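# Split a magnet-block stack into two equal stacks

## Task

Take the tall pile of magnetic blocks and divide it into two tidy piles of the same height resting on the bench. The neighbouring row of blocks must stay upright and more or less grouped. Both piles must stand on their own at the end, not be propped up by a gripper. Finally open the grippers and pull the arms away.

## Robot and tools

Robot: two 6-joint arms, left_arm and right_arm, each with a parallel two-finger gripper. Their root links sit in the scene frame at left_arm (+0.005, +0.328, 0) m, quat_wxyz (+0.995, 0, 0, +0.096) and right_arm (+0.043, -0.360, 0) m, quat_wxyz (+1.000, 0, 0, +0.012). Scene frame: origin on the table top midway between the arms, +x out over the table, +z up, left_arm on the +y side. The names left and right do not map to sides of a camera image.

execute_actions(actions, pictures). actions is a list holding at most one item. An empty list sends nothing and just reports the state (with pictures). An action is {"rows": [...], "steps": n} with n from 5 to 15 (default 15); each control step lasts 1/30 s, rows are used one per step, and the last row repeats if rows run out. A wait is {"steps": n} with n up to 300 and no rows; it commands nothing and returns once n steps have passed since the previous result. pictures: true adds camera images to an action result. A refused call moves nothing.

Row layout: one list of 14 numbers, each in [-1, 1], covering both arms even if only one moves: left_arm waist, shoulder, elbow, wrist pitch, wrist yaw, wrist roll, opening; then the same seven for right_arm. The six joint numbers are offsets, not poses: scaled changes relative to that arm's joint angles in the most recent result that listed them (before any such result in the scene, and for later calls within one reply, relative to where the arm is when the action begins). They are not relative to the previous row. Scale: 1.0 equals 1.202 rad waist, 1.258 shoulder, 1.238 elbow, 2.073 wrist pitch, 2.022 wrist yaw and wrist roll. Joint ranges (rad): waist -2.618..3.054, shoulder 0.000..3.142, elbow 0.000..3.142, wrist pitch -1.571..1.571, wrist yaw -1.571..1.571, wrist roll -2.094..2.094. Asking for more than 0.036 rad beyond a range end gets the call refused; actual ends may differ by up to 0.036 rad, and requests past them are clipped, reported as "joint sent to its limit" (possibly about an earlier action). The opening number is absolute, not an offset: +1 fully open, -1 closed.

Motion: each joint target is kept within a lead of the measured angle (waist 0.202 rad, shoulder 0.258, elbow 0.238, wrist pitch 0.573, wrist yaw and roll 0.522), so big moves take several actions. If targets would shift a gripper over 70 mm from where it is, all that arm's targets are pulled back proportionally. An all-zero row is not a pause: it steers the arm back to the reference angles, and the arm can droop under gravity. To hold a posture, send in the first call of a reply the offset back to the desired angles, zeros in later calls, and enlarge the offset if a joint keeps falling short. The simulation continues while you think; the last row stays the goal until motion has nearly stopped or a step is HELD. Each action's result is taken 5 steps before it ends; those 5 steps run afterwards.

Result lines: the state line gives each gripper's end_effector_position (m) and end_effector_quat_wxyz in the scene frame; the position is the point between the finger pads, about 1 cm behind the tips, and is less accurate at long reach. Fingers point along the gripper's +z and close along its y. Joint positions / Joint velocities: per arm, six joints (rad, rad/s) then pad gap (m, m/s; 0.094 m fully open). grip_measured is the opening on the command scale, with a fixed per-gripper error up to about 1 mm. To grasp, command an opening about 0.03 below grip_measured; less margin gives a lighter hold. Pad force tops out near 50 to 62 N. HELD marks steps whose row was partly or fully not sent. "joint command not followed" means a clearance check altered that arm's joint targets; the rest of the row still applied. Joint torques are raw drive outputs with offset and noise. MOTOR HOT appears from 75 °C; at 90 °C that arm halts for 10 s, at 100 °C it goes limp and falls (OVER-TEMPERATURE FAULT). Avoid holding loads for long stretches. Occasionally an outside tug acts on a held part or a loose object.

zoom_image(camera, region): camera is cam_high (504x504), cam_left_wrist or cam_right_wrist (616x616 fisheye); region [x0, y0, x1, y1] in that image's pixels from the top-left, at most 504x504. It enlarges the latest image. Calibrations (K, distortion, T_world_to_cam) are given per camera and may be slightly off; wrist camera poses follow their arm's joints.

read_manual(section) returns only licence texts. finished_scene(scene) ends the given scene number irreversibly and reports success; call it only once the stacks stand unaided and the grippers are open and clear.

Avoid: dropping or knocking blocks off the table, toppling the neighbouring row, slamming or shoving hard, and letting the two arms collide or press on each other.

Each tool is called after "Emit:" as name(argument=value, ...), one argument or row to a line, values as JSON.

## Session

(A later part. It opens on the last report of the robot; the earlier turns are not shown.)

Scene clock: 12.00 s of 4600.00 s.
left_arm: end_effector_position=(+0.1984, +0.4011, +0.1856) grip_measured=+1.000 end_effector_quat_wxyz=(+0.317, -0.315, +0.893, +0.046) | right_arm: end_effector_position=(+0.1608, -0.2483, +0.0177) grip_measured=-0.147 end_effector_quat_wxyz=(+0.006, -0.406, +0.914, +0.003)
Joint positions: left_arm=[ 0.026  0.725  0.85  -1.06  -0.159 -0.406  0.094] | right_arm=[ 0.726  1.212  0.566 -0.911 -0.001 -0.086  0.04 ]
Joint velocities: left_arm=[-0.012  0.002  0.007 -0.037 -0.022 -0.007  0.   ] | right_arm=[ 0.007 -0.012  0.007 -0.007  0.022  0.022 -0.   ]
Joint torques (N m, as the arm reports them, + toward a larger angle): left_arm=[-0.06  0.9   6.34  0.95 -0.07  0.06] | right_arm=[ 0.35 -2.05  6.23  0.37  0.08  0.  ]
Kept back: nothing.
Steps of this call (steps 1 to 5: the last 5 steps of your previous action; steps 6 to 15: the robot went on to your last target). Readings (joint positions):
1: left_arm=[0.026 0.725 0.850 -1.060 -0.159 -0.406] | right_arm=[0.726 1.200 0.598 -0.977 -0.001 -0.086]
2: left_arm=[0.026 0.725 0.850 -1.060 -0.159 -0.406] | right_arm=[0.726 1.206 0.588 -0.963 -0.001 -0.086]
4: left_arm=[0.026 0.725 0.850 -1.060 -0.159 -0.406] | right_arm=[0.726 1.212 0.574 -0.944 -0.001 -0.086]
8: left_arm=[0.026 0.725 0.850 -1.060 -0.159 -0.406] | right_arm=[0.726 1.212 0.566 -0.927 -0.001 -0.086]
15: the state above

Emit:
execute_actions(
  actions=[
    {"rows":[[0,0,0,0,0,0,1,0,0,-0.016,0.009,0,0,-0.19]]},
  ],
)

Emit:
execute_actions(
  actions=[
    {"rows":[[0,0,0,0,0,0,1,0,0,0.01,0,0,0,-0.14],[0,0,0,0,0,0,1,0,0,0.01,0,0,0,-0.1],[0,0,0,0,0,0,1,0,0,0.01,0,0,0,0.3]],"steps":10},
  ],
)

Emit:
execute_actions(
  actions=[
    {"rows":[[0,0,0,0,0,0,1,0,-0.03,0.06,-0.05,0,0,0.3],[0,0,0,0,0,0,1,0,-0.05,0.1,-0.1,0,0,0.3],[0,0,0,0,0,0,1,0,-0.07,0.15,-0.15,0,0,0.3],[0,0,0,0,0,0,1,0,-0.09,0.2,-0.2,0,0,0.3],[0,0,0,0,0,0,1,0,-0.09,0.25,-0.23,0,0,0.3],[0,0,0,0,0,0,1,0,-0.09,0.3,-0.25,0,0,0.3],[0,0,0,0,0,0,1,0,-0.09,0.4,-0.27,0,0,0.3]]},
  ],
)

Emit:
execute_actions(
  actions=[
    {"steps":12},
  ],
  pictures=true,
)

Emit:
zoom_image(
  camera="cam_right_wrist",
  region=[220,200,460,400],
)

Scene clock: 12.80 s of 4600.00 s.
left_arm: end_effector_position=(+0.1984, +0.4011, +0.1856) grip_measured=+1.000 end_effector_quat_wxyz=(+0.317, -0.315, +0.893, +0.046) | right_arm: end_effector_position=(+0.1564, -0.2523, +0.0124) grip_measured=-0.147 end_effector_quat_wxyz=(-0.001, -0.406, +0.914, +0.000)
Joint positions: left_arm=[ 0.026  0.725  0.85  -1.06  -0.159 -0.406  0.094] | right_arm=[ 0.726  1.212  0.543 -0.903 -0.001 -0.086  0.04 ]
Joint velocities: left_arm=[ 0.002  0.007 -0.002 -0.037 -0.007 -0.022  0.   ] | right_arm=[-0.007  0.007  0.007 -0.037 -0.081 -0.066  0.   ]
Joint torques (N m, as the arm reports them, + toward a larger angle): left_arm=[-0.02  0.84  6.44  0.96 -0.08  0.05] | right_arm=[ 0.01 -2.09  6.03  0.27 -0.01  0.  ]
Steps of this call (steps 1 to 14: the robot went on to your last target; steps 15 to 24: the first 10 steps of this action). Readings (joint positions):
15: left_arm=[0.026 0.725 0.850 -1.060 -0.159 -0.406] | right_arm=[0.726 1.212 0.563 -0.908 -0.001 -0.086]
16: left_arm=[0.026 0.725 0.850 -1.060 -0.159 -0.406] | right_arm=[0.726 1.212 0.559 -0.905 -0.001 -0.086]
18: left_arm=[0.026 0.725 0.850 -1.060 -0.159 -0.406] | right_arm=[0.726 1.212 0.550 -0.904 -0.001 -0.086]
22: left_arm=[0.026 0.725 0.850 -1.060 -0.159 -0.406] | right_arm=[0.726 1.212 0.543 -0.903 -0.001 -0.086]
24: the state above

Scene clock: 13.13 s of 4600.00 s.
left_arm: end_effector_position=(+0.1984, +0.4011, +0.1856) grip_measured=+1.000 end_effector_quat_wxyz=(+0.317, -0.315, +0.893, +0.046) | right_arm: end_effector_position=(+0.1563, -0.2524, +0.0124) grip_measured=+0.285 end_effector_quat_wxyz=(-0.001, -0.406, +0.914, +0.000)
Joint positions: left_arm=[ 0.026  0.725  0.85  -1.06  -0.159 -0.406  0.094] | right_arm=[ 0.726  1.212  0.543 -0.903 -0.001 -0.086  0.06 ]
Joint velocities: left_arm=[-0.012 -0.012  0.002 -0.022  0.037 -0.022  0.   ] | right_arm=[ 0.002 -0.017 -0.012  0.007  0.022  0.081  0.026]
Joint torques (N m, as the arm reports them, + toward a larger angle): left_arm=[ 0.05  0.79  6.44  0.95 -0.06  0.05] | right_arm=[-0.02 -2.11  6.69  0.17 -0.01  0.  ]
Steps of this call (steps 1 to 5: the last 5 steps of your previous action; steps 6 to 10: the first 5 steps of this action, its rows measured from where the robot was after step 5). Readings (joint positions):
5: left_arm=[0.026 0.725 0.850 -1.060 -0.159 -0.406] | right_arm=[0.726 1.212 0.543 -0.903 -0.001 -0.086]
6: left_arm=[0.026 0.725 0.850 -1.060 -0.159 -0.406] | right_arm=[0.726 1.212 0.543 -0.903 -0.001 -0.086]
7: left_arm=[0.026 0.725 0.850 -1.060 -0.159 -0.406] | right_arm=[0.726 1.212 0.543 -0.903 -0.001 -0.086]
9: left_arm=[0.026 0.725 0.850 -1.060 -0.159 -0.406] | right_arm=[0.726 1.212 0.543 -0.903 -0.001 -0.086]
10: the state above

Scene clock: 13.63 s of 4600.00 s.
left_arm: end_effector_position=(+0.1984, +0.4011, +0.1856) grip_measured=+1.000 end_effector_quat_wxyz=(+0.317, -0.315, +0.893, +0.046) | right_arm: end_effector_position=(+0.1798, -0.2305, +0.1431) grip_measured=+0.299 end_effector_quat_wxyz=(+0.065, -0.405, +0.912, +0.023)
Joint positions: left_arm=[ 0.026  0.725  0.85  -1.06  -0.159 -0.406  0.094] | right_arm=[ 0.726  1.117  1.009 -1.326 -0.001 -0.086  0.061]
Joint velocities: left_arm=[-0.022  0.007  0.012 -0.051  0.007 -0.022  0.   ] | right_arm=[ 0.007 -0.252  0.916 -0.388 -0.022  0.007 -0.001]
Joint torques (N m, as the arm reports them, + toward a larger angle): left_arm=[ 0.04  0.83  6.37  0.95 -0.07  0.06] | right_arm=[-0.01 -2.06  4.42 -0.35 -0.01  0.  ]
Steps of this call (steps 1 to 5: the last 5 steps of your previous action; steps 6 to 15: the first 10 steps of this action, its rows measured from where the robot was after step 5). Readings (joint positions):
5: left_arm=[0.026 0.725 0.850 -1.060 -0.159 -0.406] | right_arm=[0.726 1.212 0.543 -0.903 -0.001 -0.086]
6: left_arm=[0.026 0.725 0.850 -1.060 -0.159 -0.406] | right_arm=[0.726 1.212 0.549 -0.916 -0.001 -0.086]
7: left_arm=[0.026 0.725 0.850 -1.060 -0.159 -0.406] | right_arm=[0.726 1.208 0.566 -0.952 -0.001 -0.086]
9: left_arm=[0.026 0.725 0.850 -1.060 -0.159 -0.406] | right_arm=[0.726 1.181 0.642 -1.067 -0.001 -0.086]
13: left_arm=[0.026 0.725 0.850 -1.060 -0.159 -0.406] | right_arm=[0.726 1.131 0.909 -1.286 -0.001 -0.086]
15: the state above

Scene clock: 14.03 s of 4600.00 s.
left_arm: end_effector_position=(+0.1984, +0.4011, +0.1856) grip_measured=+1.000 end_effector_quat_wxyz=(+0.317, -0.315, +0.893, +0.046) | right_arm: end_effector_position=(+0.1615, -0.2476, +0.1494) grip_measured=+0.299 end_effector_quat_wxyz=(+0.026, -0.406, +0.913, +0.010)
Joint positions: left_arm=[ 0.026  0.725  0.85  -1.06  -0.159 -0.406  0.094] | right_arm=[ 0.726  1.104  1.036 -1.448 -0.001 -0.086  0.061]
Joint velocities: left_arm=[ 0.022  0.002  0.007  0.007 -0.007 -0.022  0.   ] | right_arm=[ 0.002 -0.012 -0.007 -0.139 -0.007 -0.037  0.001]
Joint torques (N m, as the arm reports them, + toward a larger angle): left_arm=[-0.05  0.9   6.49  0.92 -0.09  0.03] | right_arm=[ 0.01 -2.    6.37  0.2  -0.02  0.  ]
Kept back: nothing.
Steps of this call (steps 1 to 5: the last 5 steps of your previous action; steps 6 to 12: the robot went on to your last target). Readings (joint positions):
1: left_arm=[0.026 0.725 0.850 -1.060 -0.159 -0.406] | right_arm=[0.726 1.109 1.030 -1.340 -0.001 -0.086]
2: left_arm=[0.026 0.725 0.850 -1.060 -0.159 -0.406] | right_arm=[0.726 1.105 1.035 -1.356 -0.001 -0.086]
4: left_arm=[0.026 0.725 0.850 -1.060 -0.159 -0.406] | right_arm=[0.726 1.104 1.036 -1.394 -0.001 -0.086]
8: left_arm=[0.026 0.725 0.850 -1.060 -0.159 -0.406] | right_arm=[0.726 1.104 1.036 -1.434 -0.001 -0.086]
12: the state above
camera_calibration (this result's frames):
cam_right_wrist: T_world_to_cam=[[0.53275, -0.846245, 0.00675192, -0.305309], [-0.761381, -0.475811, 0.440343, -0.0169295], [-0.369426, -0.239734, -0.897804, 0.25147], [0, 0, 0, 1]] pos_world=[0.242663, -0.206136, 0.235287]

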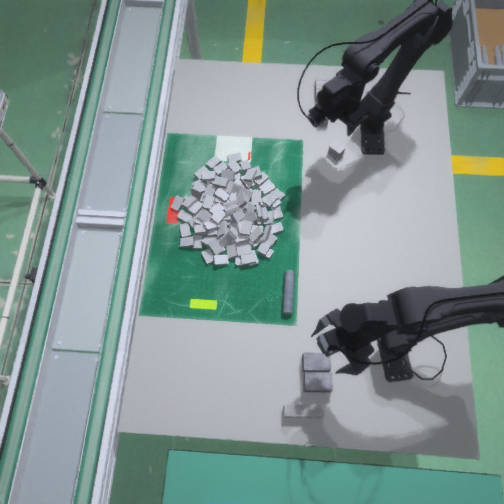

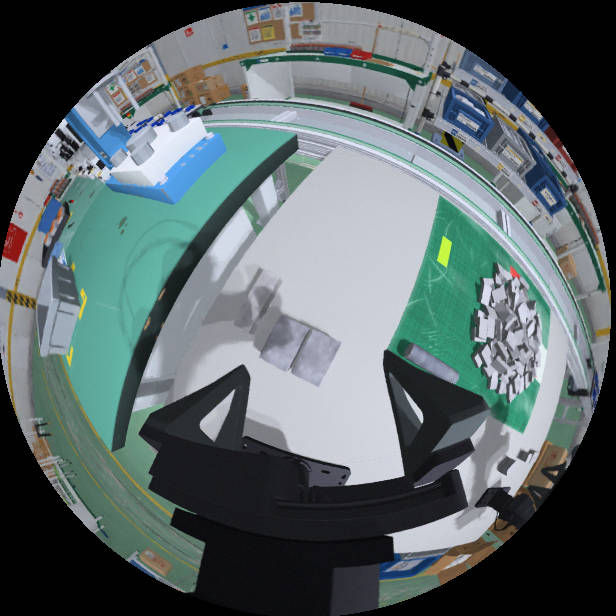

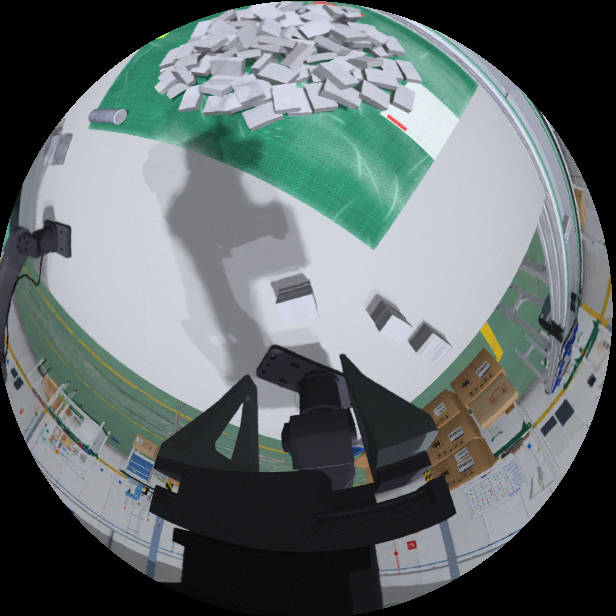

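Region (220, 200, 460, 400) of cam_right_wrist's 616x616 image, scaled by 2.100, with more detail than that image has.

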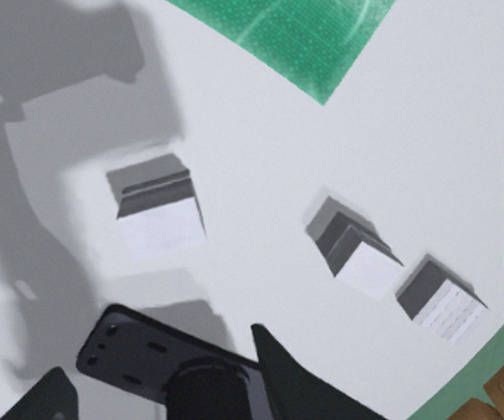

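Emit:
execute_actions(
  actions=[
    {"rows":[[0,0,0,0,0,0,1,-0.695,0.035,-0.25,0.145,0,0,0.35]]},
  ],
)

Emit:
execute_actions(
  actions=[
    {"steps":15},
  ],
)

Scene clock: 15.17 s of 4600.00 s.
left_arm: end_effector_position=(+0.1984, +0.4011, +0.1856) grip_measured=+1.000 end_effector_quat_wxyz=(+0.317, -0.315, +0.893, +0.046) | right_arm: end_effector_position=(+0.1853, -0.3492, +0.0591) grip_measured=+0.349 end_effector_quat_wxyz=(-0.038, -0.073, +0.997, +0.003)
Joint positions: left_arm=[ 0.026  0.725  0.85  -1.06  -0.159 -0.406  0.094] | right_arm=[ 0.034  1.164  0.707 -1.191 -0.006 -0.088  0.063]
Joint velocities: left_arm=[ 0.017 -0.022  0.002 -0.022 -0.022 -0.007  0.   ] | right_arm=[-2.137 -0.007 -0.002  0.3    0.037  0.037 -0.002]
Joint torques (N m, as the arm reports them, + toward a larger angle): left_arm=[ 0.01  0.92  6.48  0.97 -0.08  0.03] | right_arm=[ 0.29 -3.19  7.44 -0.03  0.03  0.01]
Steps of this call (steps 1 to 24: the robot went on to your last target; steps 25 to 34: the first 10 steps of this action). Readings (joint positions):
25: left_arm=[0.026 0.725 0.850 -1.060 -0.159 -0.406] | right_arm=[0.696 1.102 1.007 -1.417 -0.012 -0.088]
26: left_arm=[0.026 0.725 0.850 -1.060 -0.159 -0.406] | right_arm=[0.631 1.101 0.950 -1.354 -0.013 -0.088]
28: left_arm=[0.026 0.725 0.850 -1.060 -0.159 -0.406] | right_arm=[0.486 1.127 0.814 -1.264 -0.011 -0.088]
32: left_arm=[0.026 0.725 0.850 -1.060 -0.159 -0.406] | right_arm=[0.184 1.164 0.707 -1.215 -0.006 -0.088]
34: the state above

Scene clock: 15.67 s of 4600.00 s.
left_arm: end_effector_position=(+0.1984, +0.4011, +0.1856) grip_measured=+1.000 end_effector_quat_wxyz=(+0.317, -0.315, +0.893, +0.046) | right_arm: end_effector_position=(+0.1918, -0.3706, +0.0587) grip_measured=+0.349 end_effector_quat_wxyz=(-0.025, -0.005, +1.000, +0.002)
Joint positions: left_arm=[ 0.026  0.725  0.85  -1.06  -0.159 -0.406  0.094] | right_arm=[-0.103  1.164  0.707 -1.164  0.001 -0.088  0.063]
Joint velocities: left_arm=[-0.002  0.002 -0.012 -0.066 -0.007 -0.022  0.   ] | right_arm=[-0.012  0.002 -0.022  0.007  0.022  0.022 -0.   ]
Joint torques (N m, as the arm reports them, + toward a larger angle): left_arm=[-0.02  0.79  6.46  0.95 -0.08  0.03] | right_arm=[-0.65 -3.21  7.5   0.26 -0.03  0.01]
Kept back: nothing.
Steps of this call (steps 1 to 5: the last 5 steps of your previous action; steps 6 to 15: the robot went on to your last target). Readings (joint positions):
1: left_arm=[0.026 0.725 0.850 -1.060 -0.159 -0.406] | right_arm=[-0.031 1.164 0.707 -1.181 -0.004 -0.088]
2: left_arm=[0.026 0.725 0.850 -1.060 -0.159 -0.406] | right_arm=[-0.074 1.164 0.707 -1.175 -0.000 -0.088]
4: left_arm=[0.026 0.725 0.850 -1.060 -0.159 -0.406] | right_arm=[-0.102 1.164 0.707 -1.170 0.001 -0.088]
8: left_arm=[0.026 0.725 0.850 -1.060 -0.159 -0.406] | right_arm=[-0.103 1.164 0.707 -1.166 0.001 -0.088]
15: the state above

Emit:
execute_actions(
  actions=[
    {"rows":[[0,0,0,0,0,0,1,-0.01,0,0,0.05,0,0,0.35],[0,0,0,0,0,0,1,-0.01,0,-0.01,0.07,0,0,0.35],[0,0,0,0,0,0,1,-0.01,0.01,-0.025,0.09,0,0,0.35],[0,0,0,0,0,0,1,-0.01,0.015,-0.04,0.11,0,0,0.35],[0,0,0,0,0,0,1,-0.01,0.02,-0.055,0.125,0,0,0.35],[0,0,0,0,0,0,1,-0.01,0.025,-0.07,0.125,0,0,0.35],[0,0,0,0,0,0,1,-0.01,0.03,-0.085,0.125,0,0,0.35],[0,0,0,0,0,0,1,-0.01,0.035,-0.1,0.125,0,0,0.35],[0,0,0,0,0,0,1,-0.01,0.035,-0.11,0.125,0,0,0.35],[0,0,0,0,0,0,1,-0.01,0.035,-0.12,0.125,0,0,0.35]]},
  ],
)

Emit:
execute_actions(
  actions=[
    {"rows":[[0,0,0,0,0,0,1,0,0,0.01,0.015,0,0,0.2],[0,0,0,0,0,0,1,0,0,0.01,0.015,0,0,0.1],[0,0,0,0,0,0,1,0,0,0.01,0.015,0,0,0.03],[0,0,0,0,0,0,1,0,0,0.01,0.015,0,0,-0.03],[0,0,0,0,0,0,1,0,0,0.01,0.015,0,0,-0.07],[0,0,0,0,0,0,1,0,0,0.01,0.015,0,0,-0.11],[0,0,0,0,0,0,1,0,0,0.01,0.015,0,0,-0.14],[0,0,0,0,0,0,1,0,0,0.01,0.015,0,0,-0.16],[0,0,0,0,0,0,1,0,0,0.01,0.015,0,0,-0.16],[0,0,0,0,0,0,1,0,0,0.01,0.015,0,0,-0.16],[0,0,0,0,0,0,1,0,0,0.01,0.015,0,0,-0.1],[0,0,0,0,0,0,1,0,0,0.01,0.015,0,0,0.3]]},
  ],
)

Emit:
execute_actions(
  actions=[
    {"rows":[[0,0,0,0,0,0,1,0,-0.03,0.06,-0.05,0,0,0.3],[0,0,0,0,0,0,1,0,-0.05,0.1,-0.1,0,0,0.3],[0,0,0,0,0,0,1,0,-0.07,0.15,-0.15,0,0,0.3],[0,0,0,0,0,0,1,0,-0.09,0.2,-0.2,0,0,0.3],[0,0,0,0,0,0,1,0,-0.09,0.25,-0.23,0,0,0.3],[0,0,0,0,0,0,1,0,-0.09,0.3,-0.25,0,0,0.3],[0,0,0,0,0,0,1,0,-0.09,0.5,-0.28,0,0,0.3]]},
  ],
)

Emit:
execute_actions(
  actions=[
    {"steps":15},
  ],
  pictures=true,
)

Scene clock: 16.57 s of 4600.00 s.
left_arm: end_effector_position=(+0.1984, +0.4011, +0.1856) grip_measured=+1.000 end_effector_quat_wxyz=(+0.317, -0.315, +0.893, +0.046) | right_arm: end_effector_position=(+0.2055, -0.3716, +0.0263) grip_measured=+0.349 end_effector_quat_wxyz=(+0.008, -0.005, +1.000, -0.001)
Joint positions: left_arm=[ 0.026  0.725  0.85  -1.06  -0.159 -0.406  0.094] | right_arm=[-0.103  1.196  0.593 -0.952  0.001 -0.088  0.063]
Joint velocities: left_arm=[ 0.007 -0.002 -0.037 -0.051 -0.081 -0.022  0.   ] | right_arm=[ 0.002  0.139 -0.564  0.183 -0.007 -0.022  0.   ]
Joint torques (N m, as the arm reports them, + toward a larger angle): left_arm=[ 0.06  0.81  6.48  0.95 -0.09  0.07] | right_arm=[-1.14 -1.85  5.85  0.34 -0.01  0.  ]
Steps of this call (steps 1 to 15: the robot went on to your last target; steps 16 to 17: nothing new was sent; steps 18 to 27: the first 10 steps of this action). Readings (joint positions):
18: left_arm=[0.026 0.725 0.850 -1.060 -0.159 -0.406] | right_arm=[-0.103 1.164 0.707 -1.157 0.001 -0.088]
19: left_arm=[0.026 0.725 0.850 -1.060 -0.159 -0.406] | right_arm=[-0.103 1.164 0.706 -1.138 0.001 -0.088]
21: left_arm=[0.026 0.725 0.850 -1.060 -0.159 -0.406] | right_arm=[-0.103 1.164 0.694 -1.079 0.001 -0.088]
25: left_arm=[0.026 0.725 0.850 -1.060 -0.159 -0.406] | right_arm=[-0.103 1.183 0.631 -0.974 0.001 -0.088]
27: the state above

Scene clock: 17.07 s of 4600.00 s.
left_arm: end_effector_position=(+0.1984, +0.4011, +0.1856) grip_measured=+1.000 end_effector_quat_wxyz=(+0.317, -0.315, +0.893, +0.046) | right_arm: end_effector_position=(+0.1978, -0.3713, +0.0171) grip_measured=-0.142 end_effector_quat_wxyz=(-0.003, -0.005, +1.000, -0.001)
Joint positions: left_arm=[ 0.026  0.725  0.85  -1.06  -0.159 -0.406  0.094] | right_arm=[-0.103  1.203  0.558 -0.932  0.003 -0.088  0.04 ]
Joint velocities: left_arm=[ 0.007 -0.017 -0.007 -0.037 -0.11  -0.037  0.   ] | right_arm=[ 0.017  0.017 -0.017  0.022 -0.022 -0.007  0.   ]
Joint torques (N m, as the arm reports them, + toward a larger angle): left_arm=[ 0.    0.82  6.47  0.95 -0.07  0.04] | right_arm=[ 0.   -2.06  6.78  0.37 -0.03  0.  ]
Steps of this call (steps 1 to 5: the last 5 steps of your previous action; steps 6 to 15: the first 10 steps of this action, its rows measured from where the robot was after step 5). Readings (joint positions):
5: left_arm=[0.026 0.725 0.850 -1.060 -0.159 -0.406] | right_arm=[-0.103 1.203 0.558 -0.943 0.001 -0.088]
6: left_arm=[0.026 0.725 0.850 -1.060 -0.159 -0.406] | right_arm=[-0.103 1.203 0.558 -0.939 0.001 -0.088]
7: left_arm=[0.026 0.725 0.850 -1.060 -0.159 -0.406] | right_arm=[-0.103 1.203 0.558 -0.936 0.001 -0.088]
9: left_arm=[0.026 0.725 0.850 -1.060 -0.159 -0.406] | right_arm=[-0.103 1.203 0.558 -0.933 0.001 -0.088]
13: left_arm=[0.026 0.725 0.850 -1.060 -0.159 -0.406] | right_arm=[-0.103 1.203 0.558 -0.932 0.003 -0.088]
15: the state above

Scene clock: 17.57 s of 4600.00 s.
left_arm: end_effector_position=(+0.1984, +0.4011, +0.1856) grip_measured=+1.000 end_effector_quat_wxyz=(+0.317, -0.315, +0.893, +0.046) | right_arm: end_effector_position=(+0.2316, -0.3740, +0.1609) grip_measured=+0.299 end_effector_quat_wxyz=(+0.075, -0.005, +0.997, -0.008)
Joint positions: left_arm=[ 0.026  0.725  0.85  -1.06  -0.159 -0.406  0.094] | right_arm=[-0.103  1.118  1.08  -1.381  0.003 -0.088  0.061]
Joint velocities: left_arm=[-0.007 -0.017  0.012 -0.037  0.066  0.022  0.   ] | right_arm=[-0.007 -0.12   1.849 -0.388 -0.007 -0.007 -0.001]
Joint torques (N m, as the arm reports them, + toward a larger angle): left_arm=[-0.06  0.9   6.41  0.97 -0.07  0.04] | right_arm=[-0.04 -3.56  5.09 -0.19 -0.01 -0.01]
Steps of this call (steps 1 to 5: the last 5 steps of your previous action; steps 6 to 15: the first 10 steps of this action, its rows measured from where the robot was after step 5). Readings (joint positions):
5: left_arm=[0.026 0.725 0.850 -1.060 -0.159 -0.406] | right_arm=[-0.103 1.203 0.558 -0.930 0.003 -0.088]
6: left_arm=[0.026 0.725 0.850 -1.060 -0.159 -0.406] | right_arm=[-0.103 1.202 0.563 -0.943 0.003 -0.088]
7: left_arm=[0.026 0.725 0.850 -1.060 -0.159 -0.406] | right_arm=[-0.103 1.199 0.581 -0.978 0.003 -0.088]
9: left_arm=[0.026 0.725 0.850 -1.060 -0.159 -0.406] | right_arm=[-0.103 1.173 0.657 -1.093 0.003 -0.088]
13: left_arm=[0.026 0.725 0.850 -1.060 -0.159 -0.406] | right_arm=[-0.103 1.123 0.930 -1.321 0.003 -0.088]
15: the state above

Scene clock: 18.07 s of 4600.00 s.
left_arm: end_effector_position=(+0.1984, +0.4011, +0.1856) grip_measured=+1.000 end_effector_quat_wxyz=(+0.317, -0.315, +0.893, +0.046) | right_arm: end_effector_position=(+0.2180, -0.3729, +0.1870) grip_measured=+0.299 end_effector_quat_wxyz=(+0.076, -0.005, +0.997, -0.008)
Joint positions: left_arm=[ 0.026  0.725  0.85  -1.06  -0.159 -0.406  0.094] | right_arm=[-0.103  1.093  1.173 -1.499  0.003 -0.088  0.061]
Joint velocities: left_arm=[-0.037 -0.012  0.002 -0.007 -0.081  0.007  0.   ] | right_arm=[-0.007 -0.012 -0.012 -0.11  -0.037  0.051 -0.   ]
Joint torques (N m, as the arm reports them, + toward a larger angle): left_arm=[ 0.    0.81  6.43  0.94 -0.09  0.06] | right_arm=[ 0.03 -1.69  6.38  0.37 -0.01 -0.01]
Kept back: nothing.
Steps of this call (steps 1 to 5: the last 5 steps of your previous action; steps 6 to 15: the robot went on to your last target). Readings (joint positions):
1: left_arm=[0.026 0.725 0.850 -1.060 -0.159 -0.406] | right_arm=[-0.103 1.112 1.131 -1.391 0.003 -0.088]
2: left_arm=[0.026 0.725 0.850 -1.060 -0.159 -0.406] | right_arm=[-0.103 1.104 1.160 -1.399 0.003 -0.088]
4: left_arm=[0.026 0.725 0.850 -1.060 -0.159 -0.406] | right_arm=[-0.103 1.093 1.173 -1.426 0.003 -0.088]
8: left_arm=[0.026 0.725 0.850 -1.060 -0.159 -0.406] | right_arm=[-0.103 1.093 1.173 -1.476 0.003 -0.088]
15: the state above
camera_calibration (this result's frames):
cam_right_wrist: T_world_to_cam=[[-0.262787, -0.964824, -0.00763388, -0.309815], [-0.903938, 0.243422, 0.351627, 0.265738], [-0.337399, 0.0993034, -0.936109, 0.402613], [0, 0, 0, 1]] pos_world=[0.294637, -0.403584, 0.281084]

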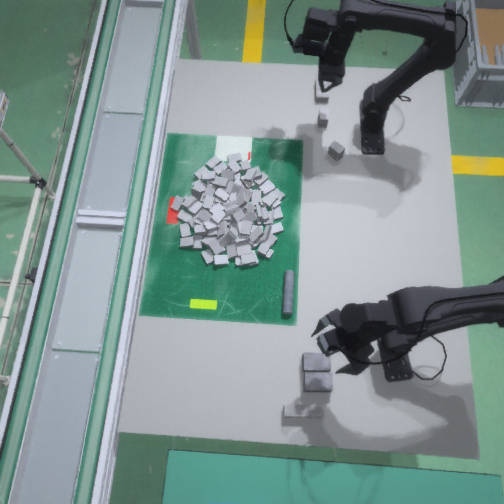

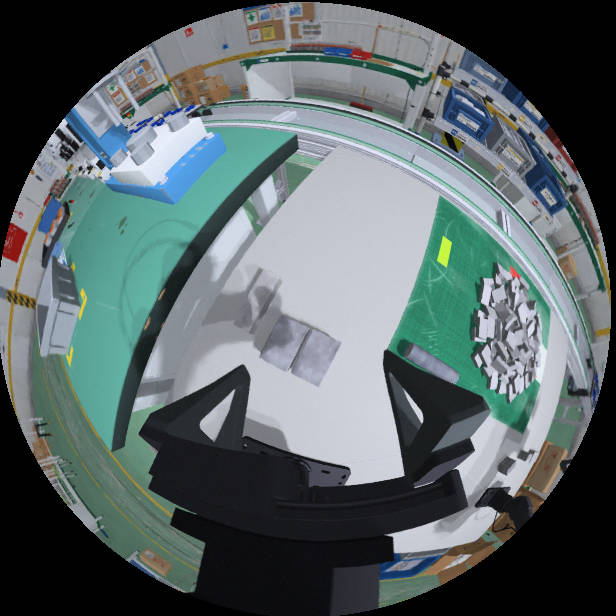

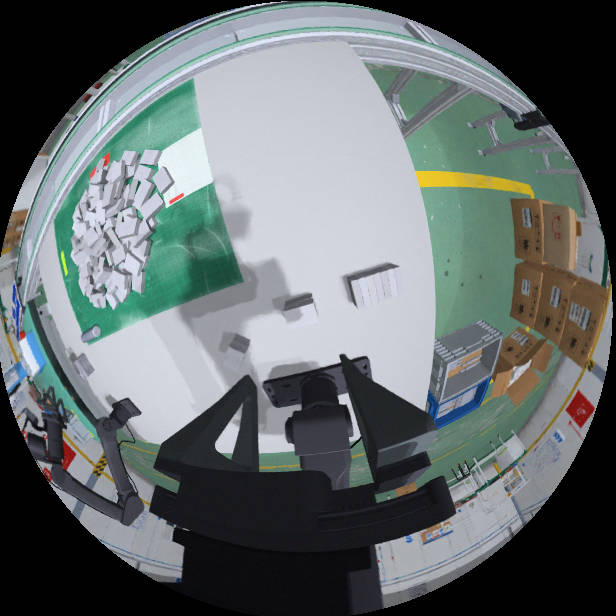

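Emit:
finished_scene(
  scene=1,
)

The scene is finished: the task was done.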